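## Task

Place the AAA battery inside the chest's middle-row drawer on the left, with left and right judged while facing the drawer fronts. Every other object on the table has to stay on the table. The drawers have no end stops and can be pulled fully out. Dropping the battery in from just above the drawer rim is allowed. All drawers must be closed at the end. The chest may slide a few centimetres or rotate a little but must remain upright. Nothing counts as done if it only stays in place because the robot is holding it.

## Robot and tools

Robot: two six-joint arms, left_arm and right_arm, each with a parallel gripper and a wrist fisheye camera (cam_left_wrist, cam_right_wrist, both 616x616). The arm names are not image sides. The simulation keeps running while you think; a held part may occasionally be tugged briefly.

Frame: one shared scene frame with its origin on the table top between the arms, +z up, +x out over the table, left_arm on the +y side. The state line (left_arm: ... | right_arm: ...) reports each gripper's end_effector_position in metres, end_effector_quat_wxyz, and linear (m/s) and angular (rad/s) velocities. Reported positions get less accurate at long reach. Gripper axes: fingers point along its own +z, open and close along its own y. end_effector_position is the spot between the pads when shut; fingertips stick out about 33 mm past it when closed, 9 mm when fully open, and move roughly 24 mm further out while closing, so keep that clearance above surfaces.

The row (used by execute_actions and move): always 18 numbers, each in [-1, 1], both arms in one list even if only one moves. Order: left dx, dy, dz, rx, ry, rz, left gripper position, force_limit, speed, then the same nine for the right arm. dx..rz are an offset, not a pose: measured in that gripper's own axes from its pose in the latest result that displayed it (before any such result in the scene, and for the second and later calls within one reply, from where the arm is when the action begins). Scale: 1.0 = 0.6 m for dx, dy, dz and 180 degrees for rotation; rx, ry, rz form one rotation vector. Every row in a list is counted from the same base, not from the previous row, so all-zero offsets pull the arm back to that base rather than holding still. To keep an arm in place, send the offset back to its desired pose in a reply's first call and zeros afterward. The last three numbers per arm are absolute gripper commands: position +1 fully open (140 mm), about -0.8 pads touch, -1 closes until blocked; force_limit -1 about 14 N, 0 about 60 N, +1 about 107 N (parts up to 40 mm wide); speed -1 about 30 mm/s, 0 about 140, +1 about 250. A 0 is a real command, so to leave a gripper unchanged repeat its previous three numbers.

execute_actions: actions holds at most one item. Empty list: just returns the state. {"rows": [...], "steps": n}: up to 15 rows and n at most 15 (default 15); each row lasts one 1/30 s step and the last row repeats. {"steps": n} without rows: a wait of up to 300 steps counted from the previous result, including your thinking time. Optional pictures true/false.

move: target is one 18-number row as above; speed is the path's top speed in m/s, 0.002 to 0.5 (default 0.25), with rotation capped at twice that in rad/s. Each gripper follows a straight line toward its target, all finishing together within 0.5 to 10 s (cut off at 10 s). Paths ignore obstacles and the other arm; grippers lag, drift and can exceed speed near full reach. Finger numbers are applied at the start. The move line reports the ending (done, off_target, moving, held, fault) and limits: paced means the sent pose was clipped; held means a safety check blocked steps and the arm may then jump quickly. Each gripper's remaining distance to target is also given.

wait: seconds from 0 to 10, sends nothing new.

zoom_image: camera plus region [x0, y0, x1, y1] in pixels of that camera's latest image, origin top-left, no larger than 504 by 504.

finished_scene: pass the scene number; irreversible; the result tells whether the goal was met and gives the next task.

Control details: each step the commanded pose is clipped to within 70 mm and 16 degrees of the measured pose; inverse kinematics favours position over orientation; the elbow stops just short of straight. After an action ends an arm continues only to its last clipped pose, so read the result and send the rest. A Hand target line shows where each controller is currently heading. A pose unreachable line names an arm whose command was altered or blocked by the clearance check; HELD marks affected steps.

Gripping: close with -1 and confirm object_status 2. Codes: 0 moving, 1 blocked while opening, 2 blocked while closing, 3 reached target or pads met (thin items may still be held). position_measured runs from 3 (open) to 230 (pads together), not linear in mm. To squeeze harder, raise force_limit and toggle position between -1 and -0.98.

Faults and cautions: a joint torque at its load limit (waist and shoulder 306, elbow 144, forearm roll, wrist pitch, wrist roll 40.5 N m, held weight included) or an outside force of 144 N stops that arm for 10 s and drops the rest of the call. Arms are stiff: commanding even slightly beyond a firm contact can fault, and faster contact hits harder. Keep the arms from striking each other. Holding loads heats motors; MOTOR HOT warns, and an OVER-TEMPERATURE FAULT brakes the arm until it cools. Avoid drops, slams, hard pushes, objects leaving the table, and pulling drawers all the way out.

Cameras: calibration lines give OpenCV fisheye K, D and T_world_to_cam per camera (e.g. cam_left_wrist K=[[179.557, 0, 303.693], [0, 179.917, 307.223], [0, 0, 1]]), with small errors of about 0.5 percent focal, 1.5 px principal point, 0.5 degrees and 2.5 mm pose; results list cameras whose numbers changed.

Each tool is called after ">>>" by a JSON object that holds its "name" and its "arguments", one argument or row to a line.

## Session

>>> {"name": "execute_actions", "arguments": {
  "actions": []
}}

Scene clock: 0.00 s of 7200.00 s.
left_arm: end_effector_position=(+0.8827, +0.8745, +0.2040) position_measured=3 object_status=3 end_effector_quat_wxyz=(-0.011, +0.993, -0.111, +0.034) end_effector_velocity=(-0.001, +0.001, -0.000) end_effector_angular_velocity=(-0.000, +0.001, +0.001) | right_arm: end_effector_position=(+0.0263, +0.3004, +0.3591) position_measured=3 object_status=3 end_effector_quat_wxyz=(+0.458, +0.233, +0.802, -0.306) end_effector_velocity=(+0.000, +0.000, -0.001) end_effector_angular_velocity=(-0.000, +0.000, +0.000)
Joint positions: left_arm=[ 0.442  0.751  0.946 -0.008  1.374  2.101] | right_arm=[ 1.723  0.83   0.886 -0.782  2.356  0.404]
Joint velocities: left_arm=[ 0.001 -0.     0.001 -0.     0.    -0.   ] | right_arm=[-0.     0.001 -0.     0.    -0.    -0.   ]
Hand target (left_arm): +0.883, +0.875, +0.204; -0.011, +0.993, -0.111, +0.034
Hand target (right_arm): +0.026, +0.300, +0.359; +0.458, +0.233, +0.802, -0.306
camera_calibration (this result's frames):
cam_left_wrist: T_world_to_cam=[[-0.304046, -0.950478, -0.0644065, 1.11686], [-0.904302, 0.266687, 0.333341, 0.50545], [-0.299657, 0.159594, -0.940604, 0.507273], [0, 0, 0, 1]] pos_world=[0.948663, 0.845796, 0.380589]
cam_right_wrist: T_world_to_cam=[[0.542518, 0.705812, -0.455526, -0.0594364], [0.320282, 0.327512, 0.888907, -0.427396], [0.776591, -0.628144, -0.0483779, 0.376208], [0, 0, 0, 1]] pos_world=[-0.123028, 0.418241, 0.37104]

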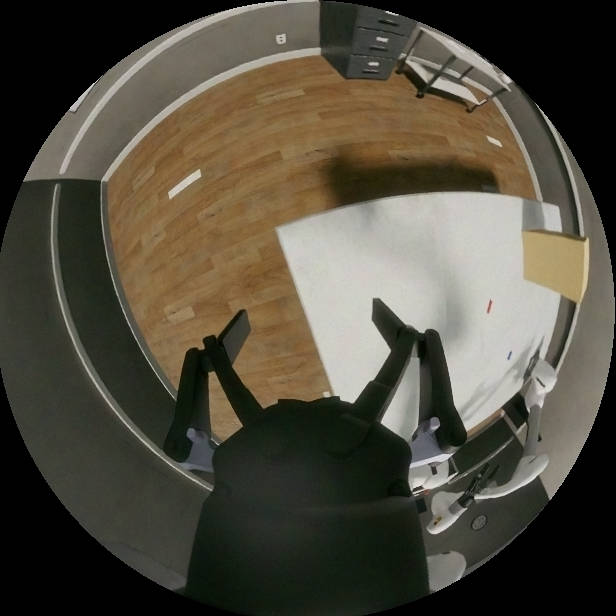

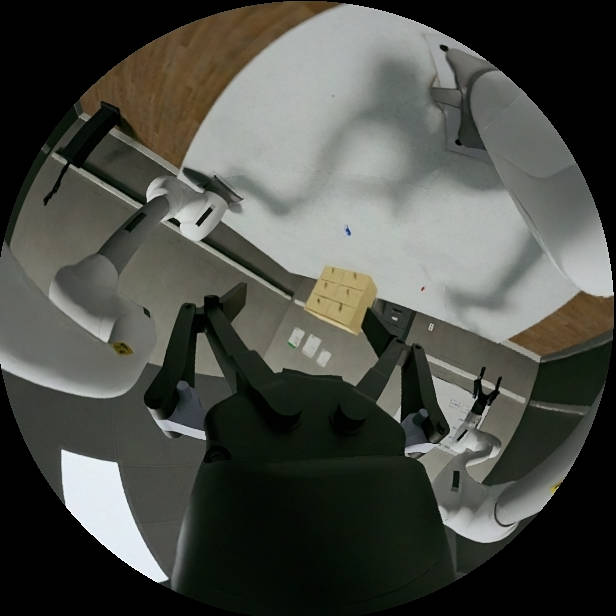

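>>> {"name": "move", "arguments": {
  "target": [0,0,0,0,0,0,1,0,0,-0.31,0.018,0.927,0,0.373,0.894,1,0,0],
  "speed": 0.3
}}

>>> {"name": "move", "arguments": {
  "target": [-0.245,0.993,-0.13,0,0,0,1,0,0,0,0,0,0,0,0,1,0,0],
  "speed": 0.3
}}

Scene clock: 14.37 s of 7200.00 s.
left_arm: end_effector_position=(+0.8827, +0.8745, +0.2040) position_measured=3 object_status=3 end_effector_quat_wxyz=(-0.011, +0.993, -0.111, +0.034) end_effector_velocity=(+0.000, -0.000, +0.000) end_effector_angular_velocity=(+0.000, -0.000, -0.000) | right_arm: end_effector_position=(+0.4500, -0.1008, +0.3006) position_measured=3 object_status=3 end_effector_quat_wxyz=(-0.004, +0.868, +0.001, +0.497) end_effector_velocity=(+0.000, -0.001, -0.000) end_effector_angular_velocity=(-0.001, -0.001, -0.002)
Joint positions: left_arm=[ 0.442  0.751  0.946 -0.008  1.374  2.101] | right_arm=[ 1.064 -0.119  2.255 -1.321  0.868  3.47 ]
Joint velocities: left_arm=[-0. -0.  0.  0. -0.  0.] | right_arm=[ 0.     0.     0.001 -0.001  0.002  0.001]
Hand target (left_arm): +0.883, +0.875, +0.204; -0.011, +0.993, -0.111, +0.034
Hand target (right_arm): +0.450, -0.101, +0.301; -0.004, +0.868, +0.001, +0.497
Off the commanded pose (left_arm): 0.000 m, 0 deg.
Off the commanded pose (right_arm): 0.001 m, 0 deg.
After step 90, 5.90 s passed at rest.
move: done
camera_calibration (this result's frames):
cam_left_wrist: T_world_to_cam=[[-0.304046, -0.950478, -0.0644065, 1.11686], [-0.904302, 0.266687, 0.333341, 0.505449], [-0.299656, 0.159594, -0.940604, 0.507273], [0, 0, 0, 1]] pos_world=[0.948663, 0.845796, 0.380589]
cam_right_wrist: T_world_to_cam=[[0.113413, -0.978209, 0.173908, -0.198689], [-0.791793, -0.194721, -0.578919, 0.509373], [0.600168, -0.0720421, -0.796623, 0.152647], [0, 0, 0, 1]] pos_world=[0.334238, -0.0841768, 0.451041]

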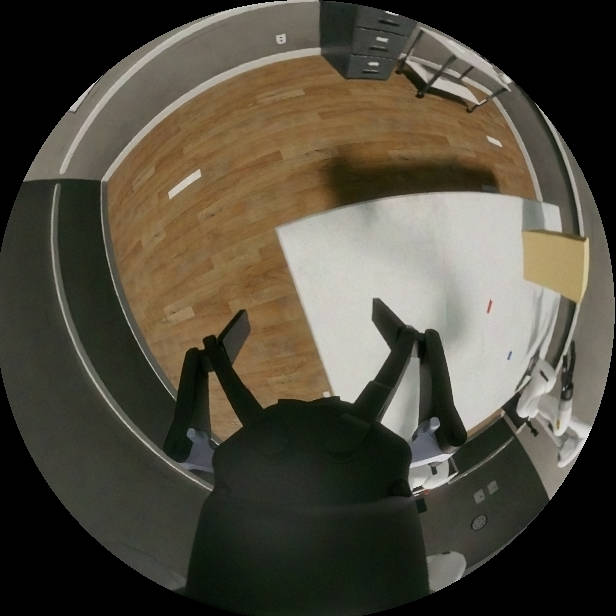

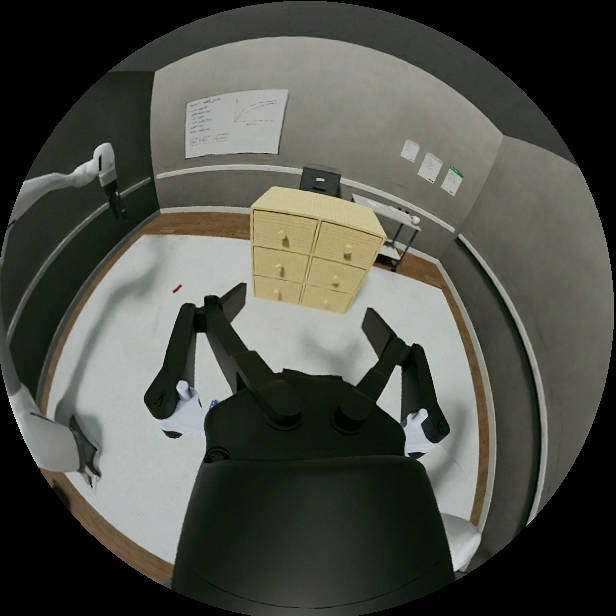

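Scene clock: 16.83 s of 7200.00 s.
left_arm: end_effector_position=(+0.6038, +0.3249, +0.2558) position_measured=3 object_status=3 end_effector_quat_wxyz=(-0.010, +0.993, -0.111, +0.035) end_effector_velocity=(-0.001, -0.002, -0.000) end_effector_angular_velocity=(-0.000, +0.000, -0.002) | right_arm: end_effector_position=(+0.4500, -0.1009, +0.3006) position_measured=3 object_status=3 end_effector_quat_wxyz=(-0.004, +0.868, +0.001, +0.497) end_effector_velocity=(+0.000, +0.000, +0.000) end_effector_angular_velocity=(+0.001, +0.000, -0.000)
Joint positions: left_arm=[-0.248  0.237  1.638  0.041  1.205  1.397] | right_arm=[ 1.064 -0.119  2.255 -1.321  0.868  3.47 ]
Joint velocities: left_arm=[-0.002  0.    -0.    -0.     0.    -0.   ] | right_arm=[-0.     0.001 -0.001  0.    -0.     0.   ]
Hand target (left_arm): +0.604, +0.325, +0.256; -0.010, +0.993, -0.111, +0.035
Hand target (right_arm): +0.450, -0.101, +0.301; -0.004, +0.868, +0.001, +0.497
Off the commanded pose (left_arm): 0.001 m, 0 deg.
Off the commanded pose (right_arm): 0.000 m, 0 deg.
move: done
camera_calibration (this result's frames):
cam_left_wrist: T_world_to_cam=[[-0.304105, -0.950499, -0.0638079, 0.51291], [-0.904548, 0.267092, 0.332346, 0.382795], [-0.298852, 0.158785, -0.940997, 0.560018], [0, 0, 0, 1]] pos_world=[0.669597, 0.296356, 0.432483]
cam_right_wrist: T_world_to_cam=[[0.113412, -0.978207, 0.173921, -0.198691], [-0.791795, -0.194728, -0.578914, 0.509364], [0.600165, -0.0720543, -0.796624, 0.152636], [0, 0, 0, 1]] pos_world=[0.334239, -0.0841752, 0.451028]

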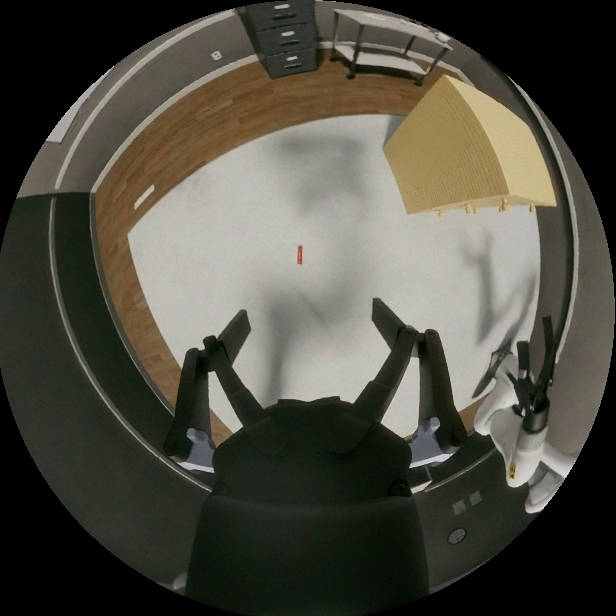

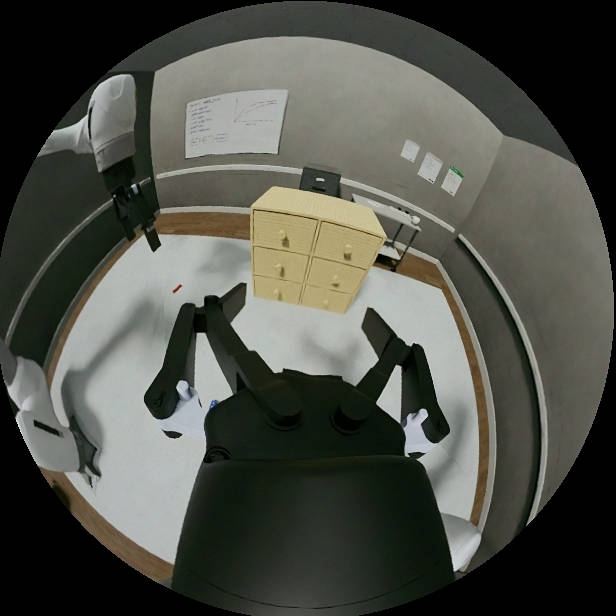

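>>> {"name": "zoom_image", "arguments": {
  "camera": "cam_left_wrist",
  "region": [270,225,330,285]
}}

>>> {"name": "zoom_image", "arguments": {
  "camera": "cam_right_wrist",
  "region": [150,170,410,430]
}}

Region (270, 225, 330, 285) of cam_left_wrist's 616x616 image, scaled by 8.400, with more detail than that image has.

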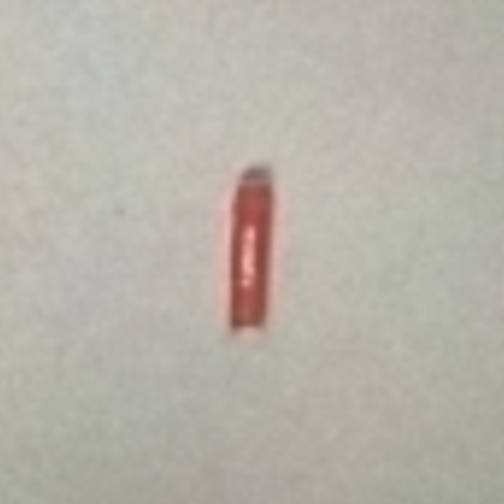

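Region (150, 170, 410, 430) of cam_right_wrist's 616x616 image, scaled by 1.938, with more detail than that image has.

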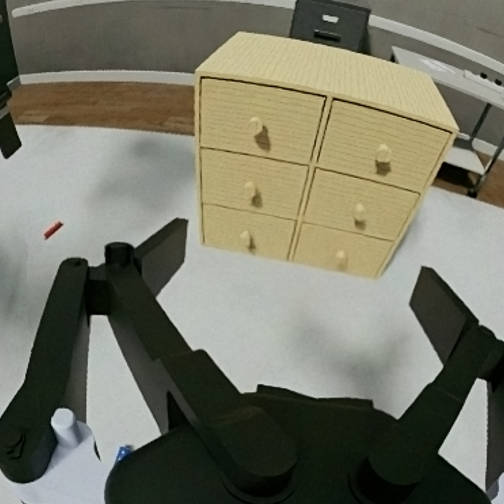

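>>> {"name": "move", "arguments": {
  "target": [0.068,-0.032,0.282,0,0,0,-0.3,0,0,-0.064,-0.117,0.326,0,0,0,0,0,0],
  "speed": 0.2
}}

Scene clock: 28.47 s of 7200.00 s.
left_arm: end_effector_position=(+0.6597, +0.3366, +0.0901) position_measured=167 object_status=3 end_effector_quat_wxyz=(-0.010, +0.993, -0.111, +0.034) end_effector_velocity=(+0.001, -0.001, +0.000) end_effector_angular_velocity=(-0.000, -0.001, -0.002) | right_arm: end_effector_position=(+0.5989, -0.0291, +0.1686) position_measured=129 object_status=3 end_effector_quat_wxyz=(-0.004, +0.868, +0.001, +0.497) end_effector_velocity=(+0.001, +0.001, +0.001) end_effector_angular_velocity=(+0.002, -0.001, +0.000)
Joint positions: left_arm=[-0.204  0.423  1.706  0.044  0.951  1.43 ] | right_arm=[ 0.893  0.265  2.14  -1.69   0.717  3.835]
Joint velocities: left_arm=[-0.002  0.001 -0.002  0.     0.    -0.   ] | right_arm=[-0.001  0.    -0.003 -0.001 -0.001  0.   ]
Hand target (left_arm): +0.660, +0.337, +0.090; -0.010, +0.993, -0.111, +0.034
Hand target (right_arm): +0.599, -0.029, +0.169; -0.004, +0.868, +0.001, +0.497
Off the commanded pose (left_arm): 0.000 m, 0 deg.
Off the commanded pose (right_arm): 0.000 m, 0 deg.
After step 90, 7.20 s passed at rest.
move: done
camera_calibration (this result's frames):
cam_left_wrist: T_world_to_cam=[[-0.304458, -0.950389, -0.06376, 0.530578], [-0.904419, 0.267429, 0.332427, 0.485105], [-0.298884, 0.158876, -0.940971, 0.418976], [0, 0, 0, 1]] pos_world=[0.725502, 0.307959, 0.266812]
cam_right_wrist: T_world_to_cam=[[0.113805, -0.978139, 0.174048, -0.122729], [-0.791613, -0.195134, -0.579026, 0.564713], [0.600331, -0.0718823, -0.796515, -0.0368207], [0, 0, 0, 1]] pos_world=[0.483106, -0.0124981, 0.319016]

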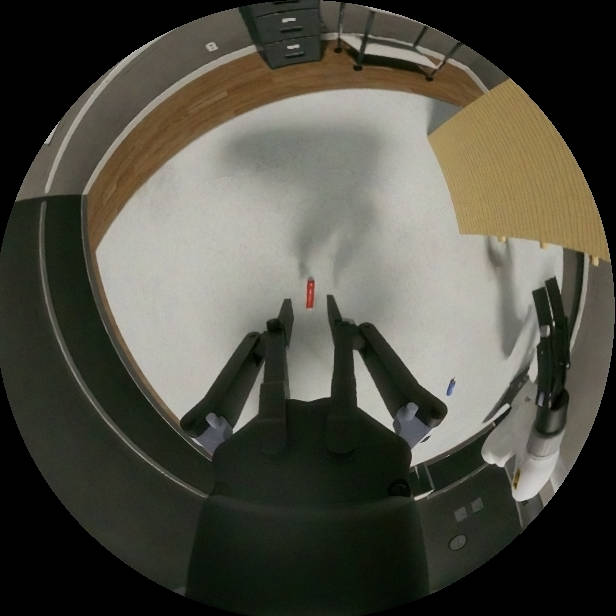

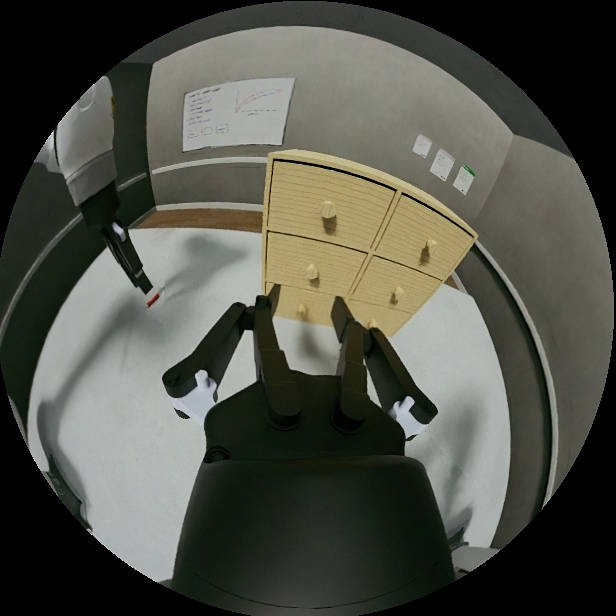

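>>> {"name": "move", "arguments": {
  "target": [0.006,0,0.092,0,0,0,-0.3,0,0,0.039,0.002,0.097,0,0,0,0,0,0],
  "speed": 0.08
}}

>>> {"name": "move", "arguments": {
  "target": [0,0,0,0,0,0,-1,0,0,0,0,0,0,0,0,-1,0,0]
}}

>>> {"name": "wait", "arguments": {
  "seconds": 0.5
}}

>>> {"name": "zoom_image", "arguments": {
  "camera": "cam_right_wrist",
  "region": [230,200,390,360]
}}

>>> {"name": "zoom_image", "arguments": {
  "camera": "cam_left_wrist",
  "region": [250,250,370,370]
}}

Scene clock: 33.33 s of 7200.00 s.
left_arm: end_effector_position=(+0.6671, +0.3364, +0.0353) position_measured=167 object_status=3 end_effector_quat_wxyz=(-0.010, +0.993, -0.111, +0.034) end_effector_velocity=(+0.001, +0.000, -0.000) end_effector_angular_velocity=(-0.000, -0.001, +0.000) | right_arm: end_effector_position=(+0.6610, -0.0301, +0.1593) position_measured=129 object_status=3 end_effector_quat_wxyz=(-0.004, +0.868, +0.001, +0.497) end_effector_velocity=(+0.000, +0.001, +0.001) end_effector_angular_velocity=(+0.001, -0.001, +0.001)
Joint positions: left_arm=[-0.201  0.483  1.729  0.047  0.867  1.429] | right_arm=[ 0.811  0.327  2.073 -1.756  0.662  3.841]
Joint velocities: left_arm=[ 0.     0.    -0.    -0.    -0.001  0.   ] | right_arm=[ 0.    -0.    -0.001 -0.    -0.    -0.   ]
Hand target (left_arm): +0.667, +0.336, +0.035; -0.010, +0.993, -0.111, +0.034
Hand target (right_arm): +0.661, -0.030, +0.159; -0.004, +0.868, +0.001, +0.497
Off the commanded pose (left_arm): 0.000 m, 0 deg.
Off the commanded pose (right_arm): 0.000 m, 0 deg.
After step 90, 0.80 s passed at rest.
move: done
camera_calibration (this result's frames):
cam_left_wrist: T_world_to_cam=[[-0.30455, -0.950364, -0.0636979, 0.52922], [-0.904396, 0.26754, 0.332402, 0.510027], [-0.298861, 0.158841, -0.940984, 0.369639], [0, 0, 0, 1]] pos_world=[0.732911, 0.307785, 0.212001]
cam_right_wrist: T_world_to_cam=[[0.113808, -0.978103, 0.174247, -0.129123], [-0.79156, -0.19526, -0.579057, 0.608208], [0.600401, -0.0720262, -0.796449, -0.0816322], [0, 0, 0, 1]] pos_world=[0.54514, -0.013416, 0.30967]

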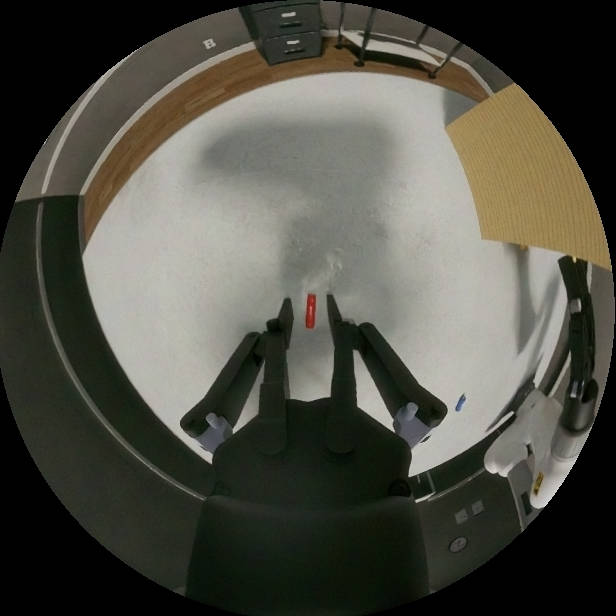

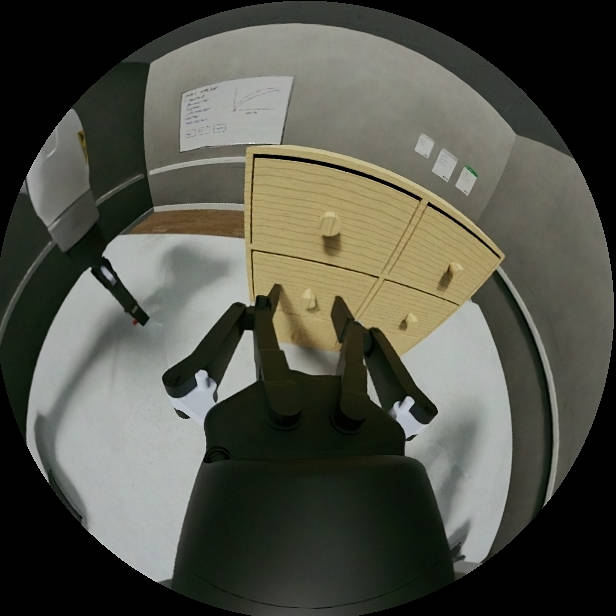

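Scene clock: 33.93 s of 7200.00 s.
left_arm: end_effector_position=(+0.6671, +0.3364, +0.0354) position_measured=220 object_status=2 end_effector_quat_wxyz=(-0.010, +0.993, -0.111, +0.035) end_effector_velocity=(+0.001, +0.001, -0.000) end_effector_angular_velocity=(-0.000, -0.001, +0.001) | right_arm: end_effector_position=(+0.6610, -0.0301, +0.1593) position_measured=211 object_status=2 end_effector_quat_wxyz=(-0.004, +0.868, +0.001, +0.497) end_effector_velocity=(+0.000, +0.000, +0.000) end_effector_angular_velocity=(+0.000, -0.001, -0.000)
Joint positions: left_arm=[-0.201  0.483  1.729  0.047  0.867  1.429] | right_arm=[ 0.811  0.327  2.073 -1.756  0.662  3.841]
Joint velocities: left_arm=[ 0.001  0.    -0.    -0.    -0.001  0.   ] | right_arm=[ 0.  0. -0. -0.  0. -0.]
Hand target (left_arm): +0.667, +0.336, +0.035; -0.010, +0.993, -0.111, +0.034
Hand target (right_arm): +0.661, -0.030, +0.159; -0.004, +0.868, +0.001, +0.497
Off the commanded pose (left_arm): 0.000 m, 0 deg.
Off the commanded pose (right_arm): 0.000 m, 0 deg.
move: done
camera_calibration (this result's frames):
cam_left_wrist: T_world_to_cam=[[-0.304521, -0.950374, -0.0636926, 0.529207], [-0.904445, 0.267536, 0.332271, 0.510093], [-0.298742, 0.15879, -0.941031, 0.369676], [0, 0, 0, 1]] pos_world=[0.732943, 0.307775, 0.212094]
cam_right_wrist: T_world_to_cam=[[0.113883, -0.978104, 0.174195, -0.129133], [-0.791568, -0.195287, -0.579037, 0.608218], [0.600376, -0.0719443, -0.796475, -0.0816117], [0, 0, 0, 1]] pos_world=[0.54515, -0.0133993, 0.309673]

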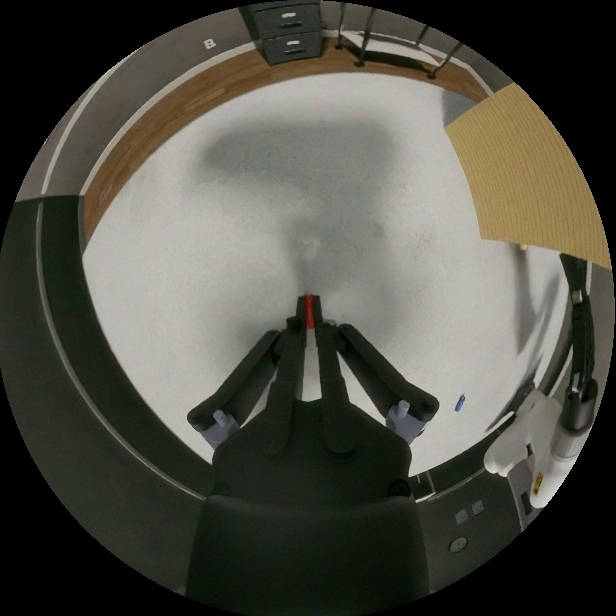

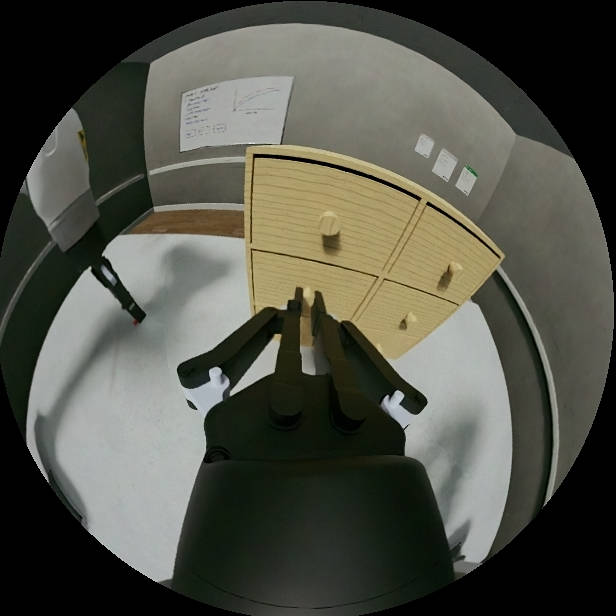

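Scene clock: 34.43 s of 7200.00 s.
left_arm: end_effector_position=(+0.6671, +0.3364, +0.0354) position_measured=220 object_status=2 end_effector_quat_wxyz=(-0.010, +0.993, -0.111, +0.035) end_effector_velocity=(-0.000, -0.001, +0.000) end_effector_angular_velocity=(-0.000, -0.000, -0.001) | right_arm: end_effector_position=(+0.6610, -0.0301, +0.1593) position_measured=211 object_status=2 end_effector_quat_wxyz=(-0.004, +0.868, +0.001, +0.497) end_effector_velocity=(+0.000, +0.000, +0.001) end_effector_angular_velocity=(+0.001, -0.001, -0.000)
Joint positions: left_arm=[-0.201  0.483  1.729  0.047  0.867  1.429] | right_arm=[ 0.811  0.327  2.073 -1.756  0.662  3.841]
Joint velocities: left_arm=[-0.001 -0.    -0.    -0.     0.     0.   ] | right_arm=[-0.    -0.002 -0.     0.     0.    -0.   ]
Hand target (left_arm): +0.667, +0.336, +0.035; -0.010, +0.993, -0.111, +0.034
Hand target (right_arm): +0.661, -0.030, +0.159; -0.004, +0.868, +0.001, +0.497
Off the commanded pose (left_arm): 0.000 m, 0 deg.
Off the commanded pose (right_arm): 0.000 m, 0 deg.
Steps of this call (steps 1 to 15: nothing new was sent). Readings (end_effector_position | what the end effector reports):
1: left_arm (+0.6671, +0.3364, +0.0354) | right_arm (+0.6610, -0.0301, +0.1593) | left_arm position_measured=220 object_status=2 | right_arm position_measured=211 object_status=2
2: left_arm (+0.6671, +0.3364, +0.0354) | right_arm (+0.6610, -0.0301, +0.1593) | left_arm position_measured=220 object_status=2 | right_arm position_measured=211 object_status=2
4: left_arm (+0.6671, +0.3364, +0.0354) | right_arm (+0.6610, -0.0301, +0.1593) | left_arm position_measured=220 object_status=2 | right_arm position_measured=211 object_status=2
8: left_arm (+0.6671, +0.3364, +0.0354) | right_arm (+0.6610, -0.0301, +0.1593) | left_arm position_measured=220 object_status=2 | right_arm position_measured=211 object_status=2
15: the state above
camera_calibration (this result's frames):
cam_left_wrist: T_world_to_cam=[[-0.304525, -0.950372, -0.0636947, 0.529207], [-0.904424, 0.267528, 0.332333, 0.510086], [-0.2988, 0.158811, -0.941009, 0.369662], [0, 0, 0, 1]] pos_world=[0.732946, 0.307775, 0.212045]
cam_right_wrist: T_world_to_cam=[[0.113807, -0.978105, 0.174239, -0.129119], [-0.791543, -0.195257, -0.57908, 0.608224], [0.600422, -0.0720146, -0.796434, -0.0816448], [0, 0, 0, 1]] pos_world=[0.545152, -0.0134113, 0.309684]

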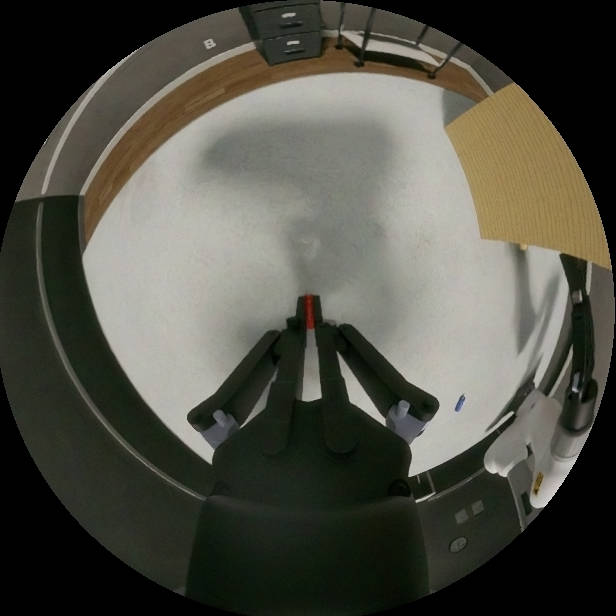

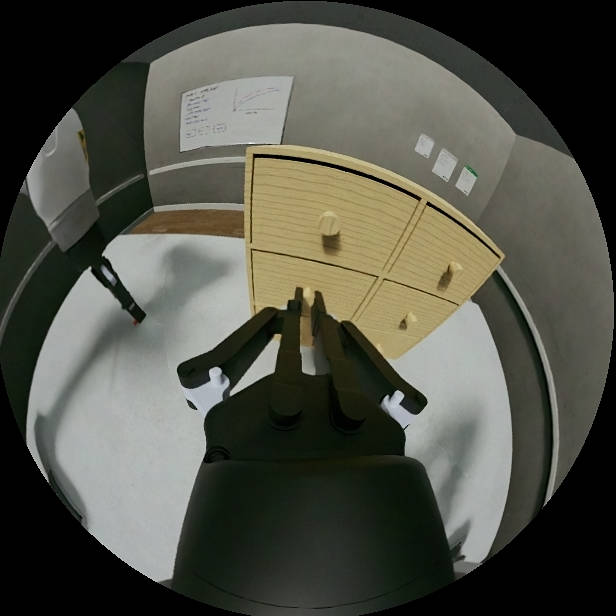

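Region (230, 200, 390, 360) of cam_right_wrist's 616x616 image, scaled by 3.150, with more detail than that image has.

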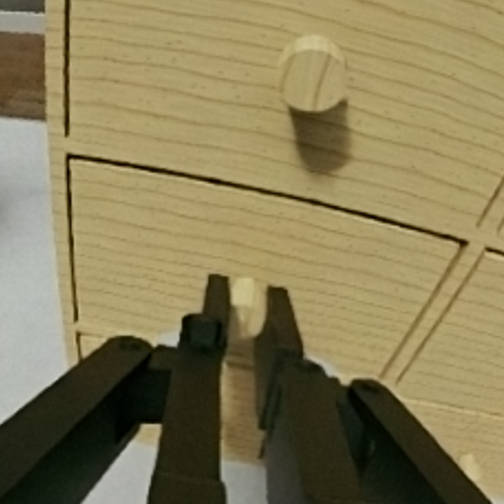

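Region (250, 250, 370, 370) of cam_left_wrist's 616x616 image, scaled by 4.200, with more detail than that image has.

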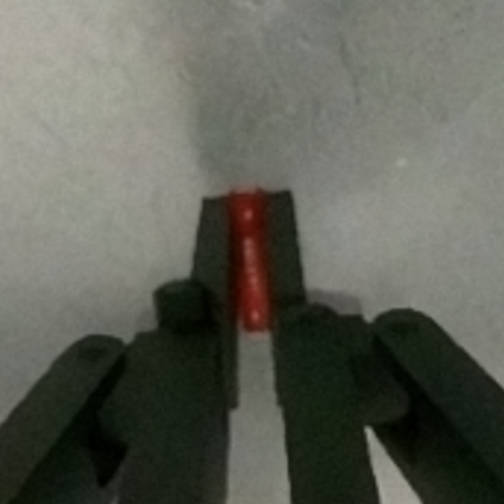

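>>> {"name": "move", "arguments": {
  "target": [0,0,-0.38,0,0,0,-1,0,0,-0.08,0,-0.146,0,0,0,-1,0,0],
  "speed": 0.06
}}

>>> {"name": "move", "arguments": {
  "target": [0,0,0,-0.211,0.002,-0.075,-1,0,0,0,0,0,0,0,0,-1,0,0]
}}

Scene clock: 48.10 s of 7200.00 s.
left_arm: end_effector_position=(+0.6509, +0.3338, +0.2630) position_measured=220 object_status=2 end_effector_quat_wxyz=(-0.010, +0.993, -0.111, +0.035) end_effector_velocity=(-0.000, +0.000, -0.000) end_effector_angular_velocity=(+0.000, +0.001, -0.000) | right_arm: end_effector_position=(+0.5611, -0.0304, +0.1623) position_measured=211 object_status=2 end_effector_quat_wxyz=(-0.004, +0.868, +0.001, +0.497) end_effector_velocity=(+0.000, +0.001, +0.001) end_effector_angular_velocity=(+0.001, -0.001, +0.000)
Joint positions: left_arm=[-0.212  0.299  1.544  0.038  1.236  1.435] | right_arm=[ 0.948  0.245  2.186 -1.673  0.756  3.867]
Joint velocities: left_arm=[-0.    -0.     0.001 -0.    -0.     0.   ] | right_arm=[ 0.001  0.    -0.001  0.     0.    -0.   ]
Hand target (left_arm): +0.651, +0.334, +0.263; -0.010, +0.993, -0.111, +0.035
Hand target (right_arm): +0.561, -0.030, +0.162; -0.004, +0.868, +0.001, +0.497
Off the commanded pose (left_arm): 0.000 m, 0 deg.
Off the commanded pose (right_arm): 0.000 m, 0 deg.
After step 90, 6.60 s passed at rest.
move: done
camera_calibration (this result's frames):
cam_left_wrist: T_world_to_cam=[[-0.304051, -0.950513, -0.0638659, 0.536144], [-0.904591, 0.267036, 0.332276, 0.420681], [-0.298778, 0.158801, -0.941018, 0.579365], [0, 0, 0, 1]] pos_world=[0.71666, 0.305271, 0.439652]
cam_right_wrist: T_world_to_cam=[[0.113864, -0.978161, 0.173883, -0.11856], [-0.791631, -0.19508, -0.57902, 0.530878], [0.600296, -0.0717218, -0.796555, -0.0191901], [0, 0, 0, 1]] pos_world=[0.445278, -0.0137833, 0.312718]

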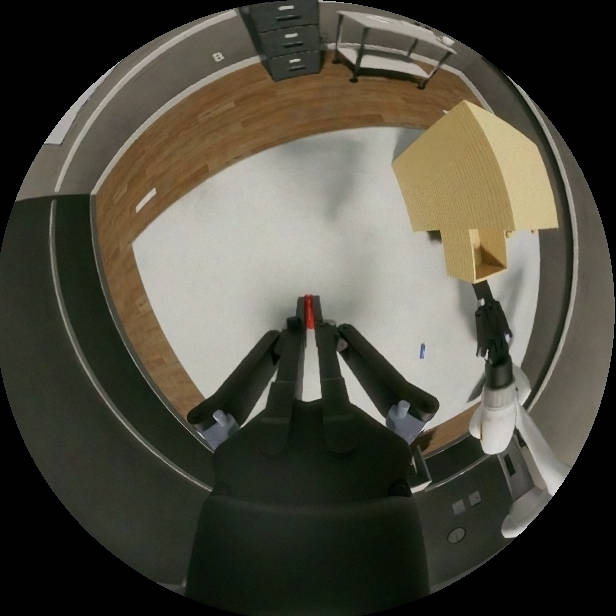

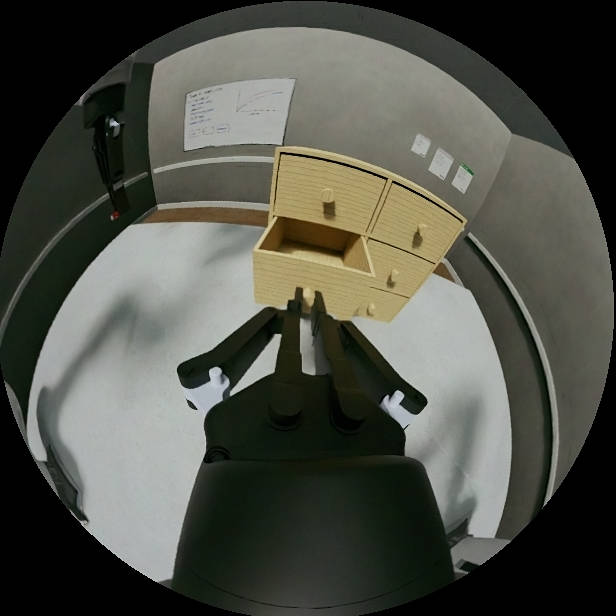

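Scene clock: 49.87 s of 7200.00 s.
left_arm: end_effector_position=(+0.6506, +0.3337, +0.2627) position_measured=220 object_status=2 end_effector_quat_wxyz=(+0.317, +0.948, -0.002, +0.001) end_effector_velocity=(+0.000, +0.000, +0.000) end_effector_angular_velocity=(-0.000, -0.000, -0.000) | right_arm: end_effector_position=(+0.5611, -0.0304, +0.1623) position_measured=211 object_status=2 end_effector_quat_wxyz=(-0.004, +0.868, +0.001, +0.497) end_effector_velocity=(+0.001, +0.001, +0.001) end_effector_angular_velocity=(+0.002, -0.000, +0.000)
Joint positions: left_arm=[ 0.075  0.32   1.641 -0.691  1.226  1.77 ] | right_arm=[ 0.948  0.245  2.186 -1.673  0.756  3.867]
Joint velocities: left_arm=[ 0.     0.    -0.001 -0.     0.     0.   ] | right_arm=[-0.     0.    -0.002  0.    -0.001  0.   ]
Hand target (left_arm): +0.651, +0.334, +0.263; +0.317, +0.948, -0.002, +0.001
Hand target (right_arm): +0.561, -0.030, +0.162; -0.004, +0.868, +0.001, +0.497
Off the commanded pose (left_arm): 0.000 m, 0 deg.
Off the commanded pose (right_arm): 0.000 m, 0 deg.
move: done
camera_calibration (this result's frames):
cam_left_wrist: T_world_to_cam=[[-0.0926602, -0.813183, 0.574584, 0.184848], [-0.916974, 0.294583, 0.269035, 0.436054], [-0.388037, -0.50195, -0.772964, 0.813505], [0, 0, 0, 1]] pos_world=[0.732649, 0.4302, 0.405286]
cam_right_wrist: T_world_to_cam=[[0.113863, -0.978162, 0.173883, -0.118559], [-0.791631, -0.195079, -0.57902, 0.530877], [0.600296, -0.0717217, -0.796555, -0.019189], [0, 0, 0, 1]] pos_world=[0.445277, -0.0137825, 0.312718]

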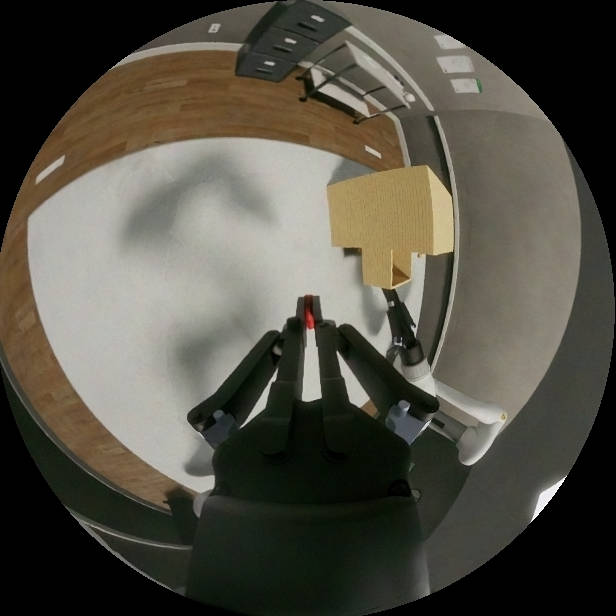

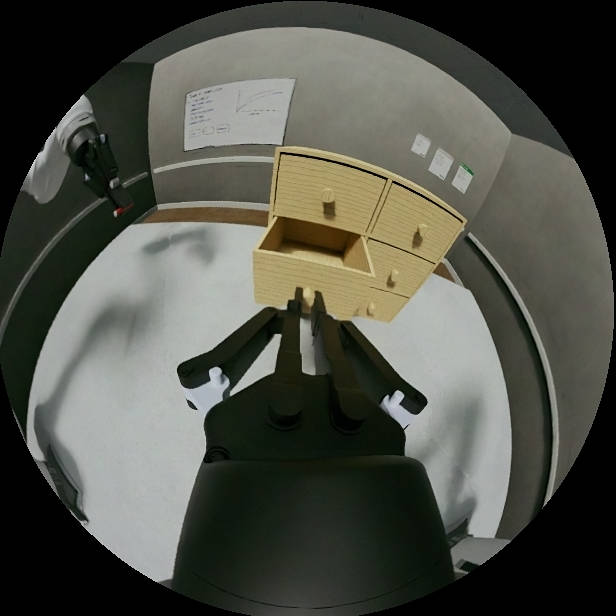

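>>> {"name": "move", "arguments": {
  "target": [-0.026,0.419,0.341,0,0,0,-1,0,0,0,0,0,0,0,0,-1,0,0],
  "speed": 0.12
}}

Scene clock: 55.47 s of 7200.00 s.
left_arm: end_effector_position=(+0.6348, +0.0096, +0.2509) position_measured=220 object_status=2 end_effector_quat_wxyz=(+0.317, +0.948, -0.002, +0.001) end_effector_velocity=(+0.001, +0.001, -0.000) end_effector_angular_velocity=(-0.000, +0.000, +0.001) | right_arm: end_effector_position=(+0.5611, -0.0304, +0.1623) position_measured=211 object_status=2 end_effector_quat_wxyz=(-0.004, +0.868, +0.001, +0.497) end_effector_velocity=(-0.000, -0.001, -0.000) end_effector_angular_velocity=(-0.001, +0.000, -0.000)
Joint positions: left_arm=[-0.354  0.417  1.526 -0.692  0.983  1.415] | right_arm=[ 0.948  0.245  2.186 -1.673  0.756  3.867]
Joint velocities: left_arm=[ 0.002  0.    -0.001 -0.     0.    -0.   ] | right_arm=[-0.     0.     0.001 -0.     0.    -0.   ]
Hand target (left_arm): +0.635, +0.010, +0.251; +0.317, +0.948, -0.002, +0.001
Hand target (right_arm): +0.561, -0.030, +0.162; -0.004, +0.868, +0.001, +0.497
Off the commanded pose (left_arm): 0.001 m, 0 deg.
Off the commanded pose (right_arm): 0.000 m, 0 deg.
move: done
camera_calibration (this result's frames):
cam_left_wrist: T_world_to_cam=[[-0.0927995, -0.812751, 0.575173, -0.0734438], [-0.917055, 0.294764, 0.268559, 0.520343], [-0.387812, -0.502543, -0.772691, 0.63538], [0, 0, 0, 1]] pos_world=[0.716775, 0.106236, 0.393453]
cam_right_wrist: T_world_to_cam=[[0.113863, -0.978162, 0.173882, -0.118558], [-0.791631, -0.195079, -0.57902, 0.530877], [0.600296, -0.0717216, -0.796555, -0.0191891], [0, 0, 0, 1]] pos_world=[0.445277, -0.0137826, 0.312718]

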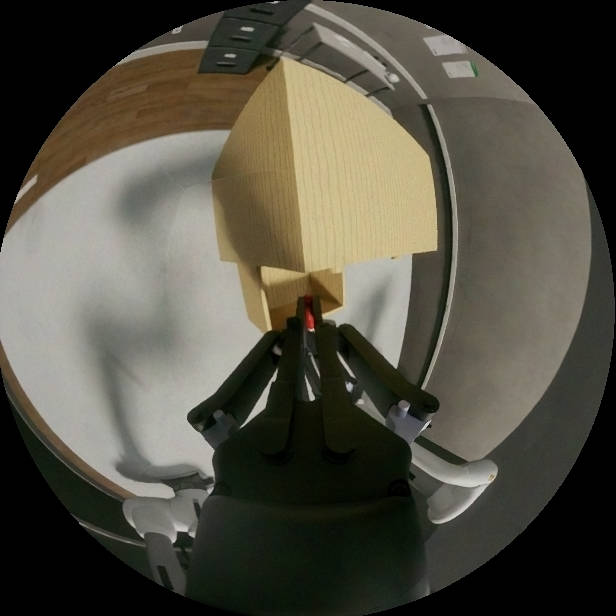

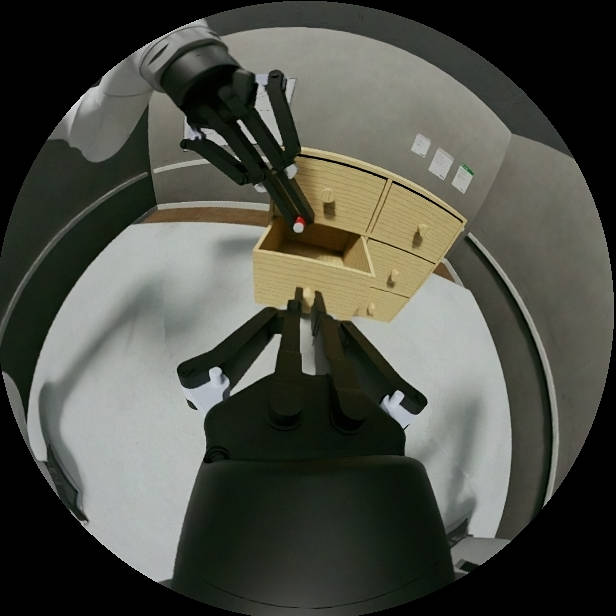

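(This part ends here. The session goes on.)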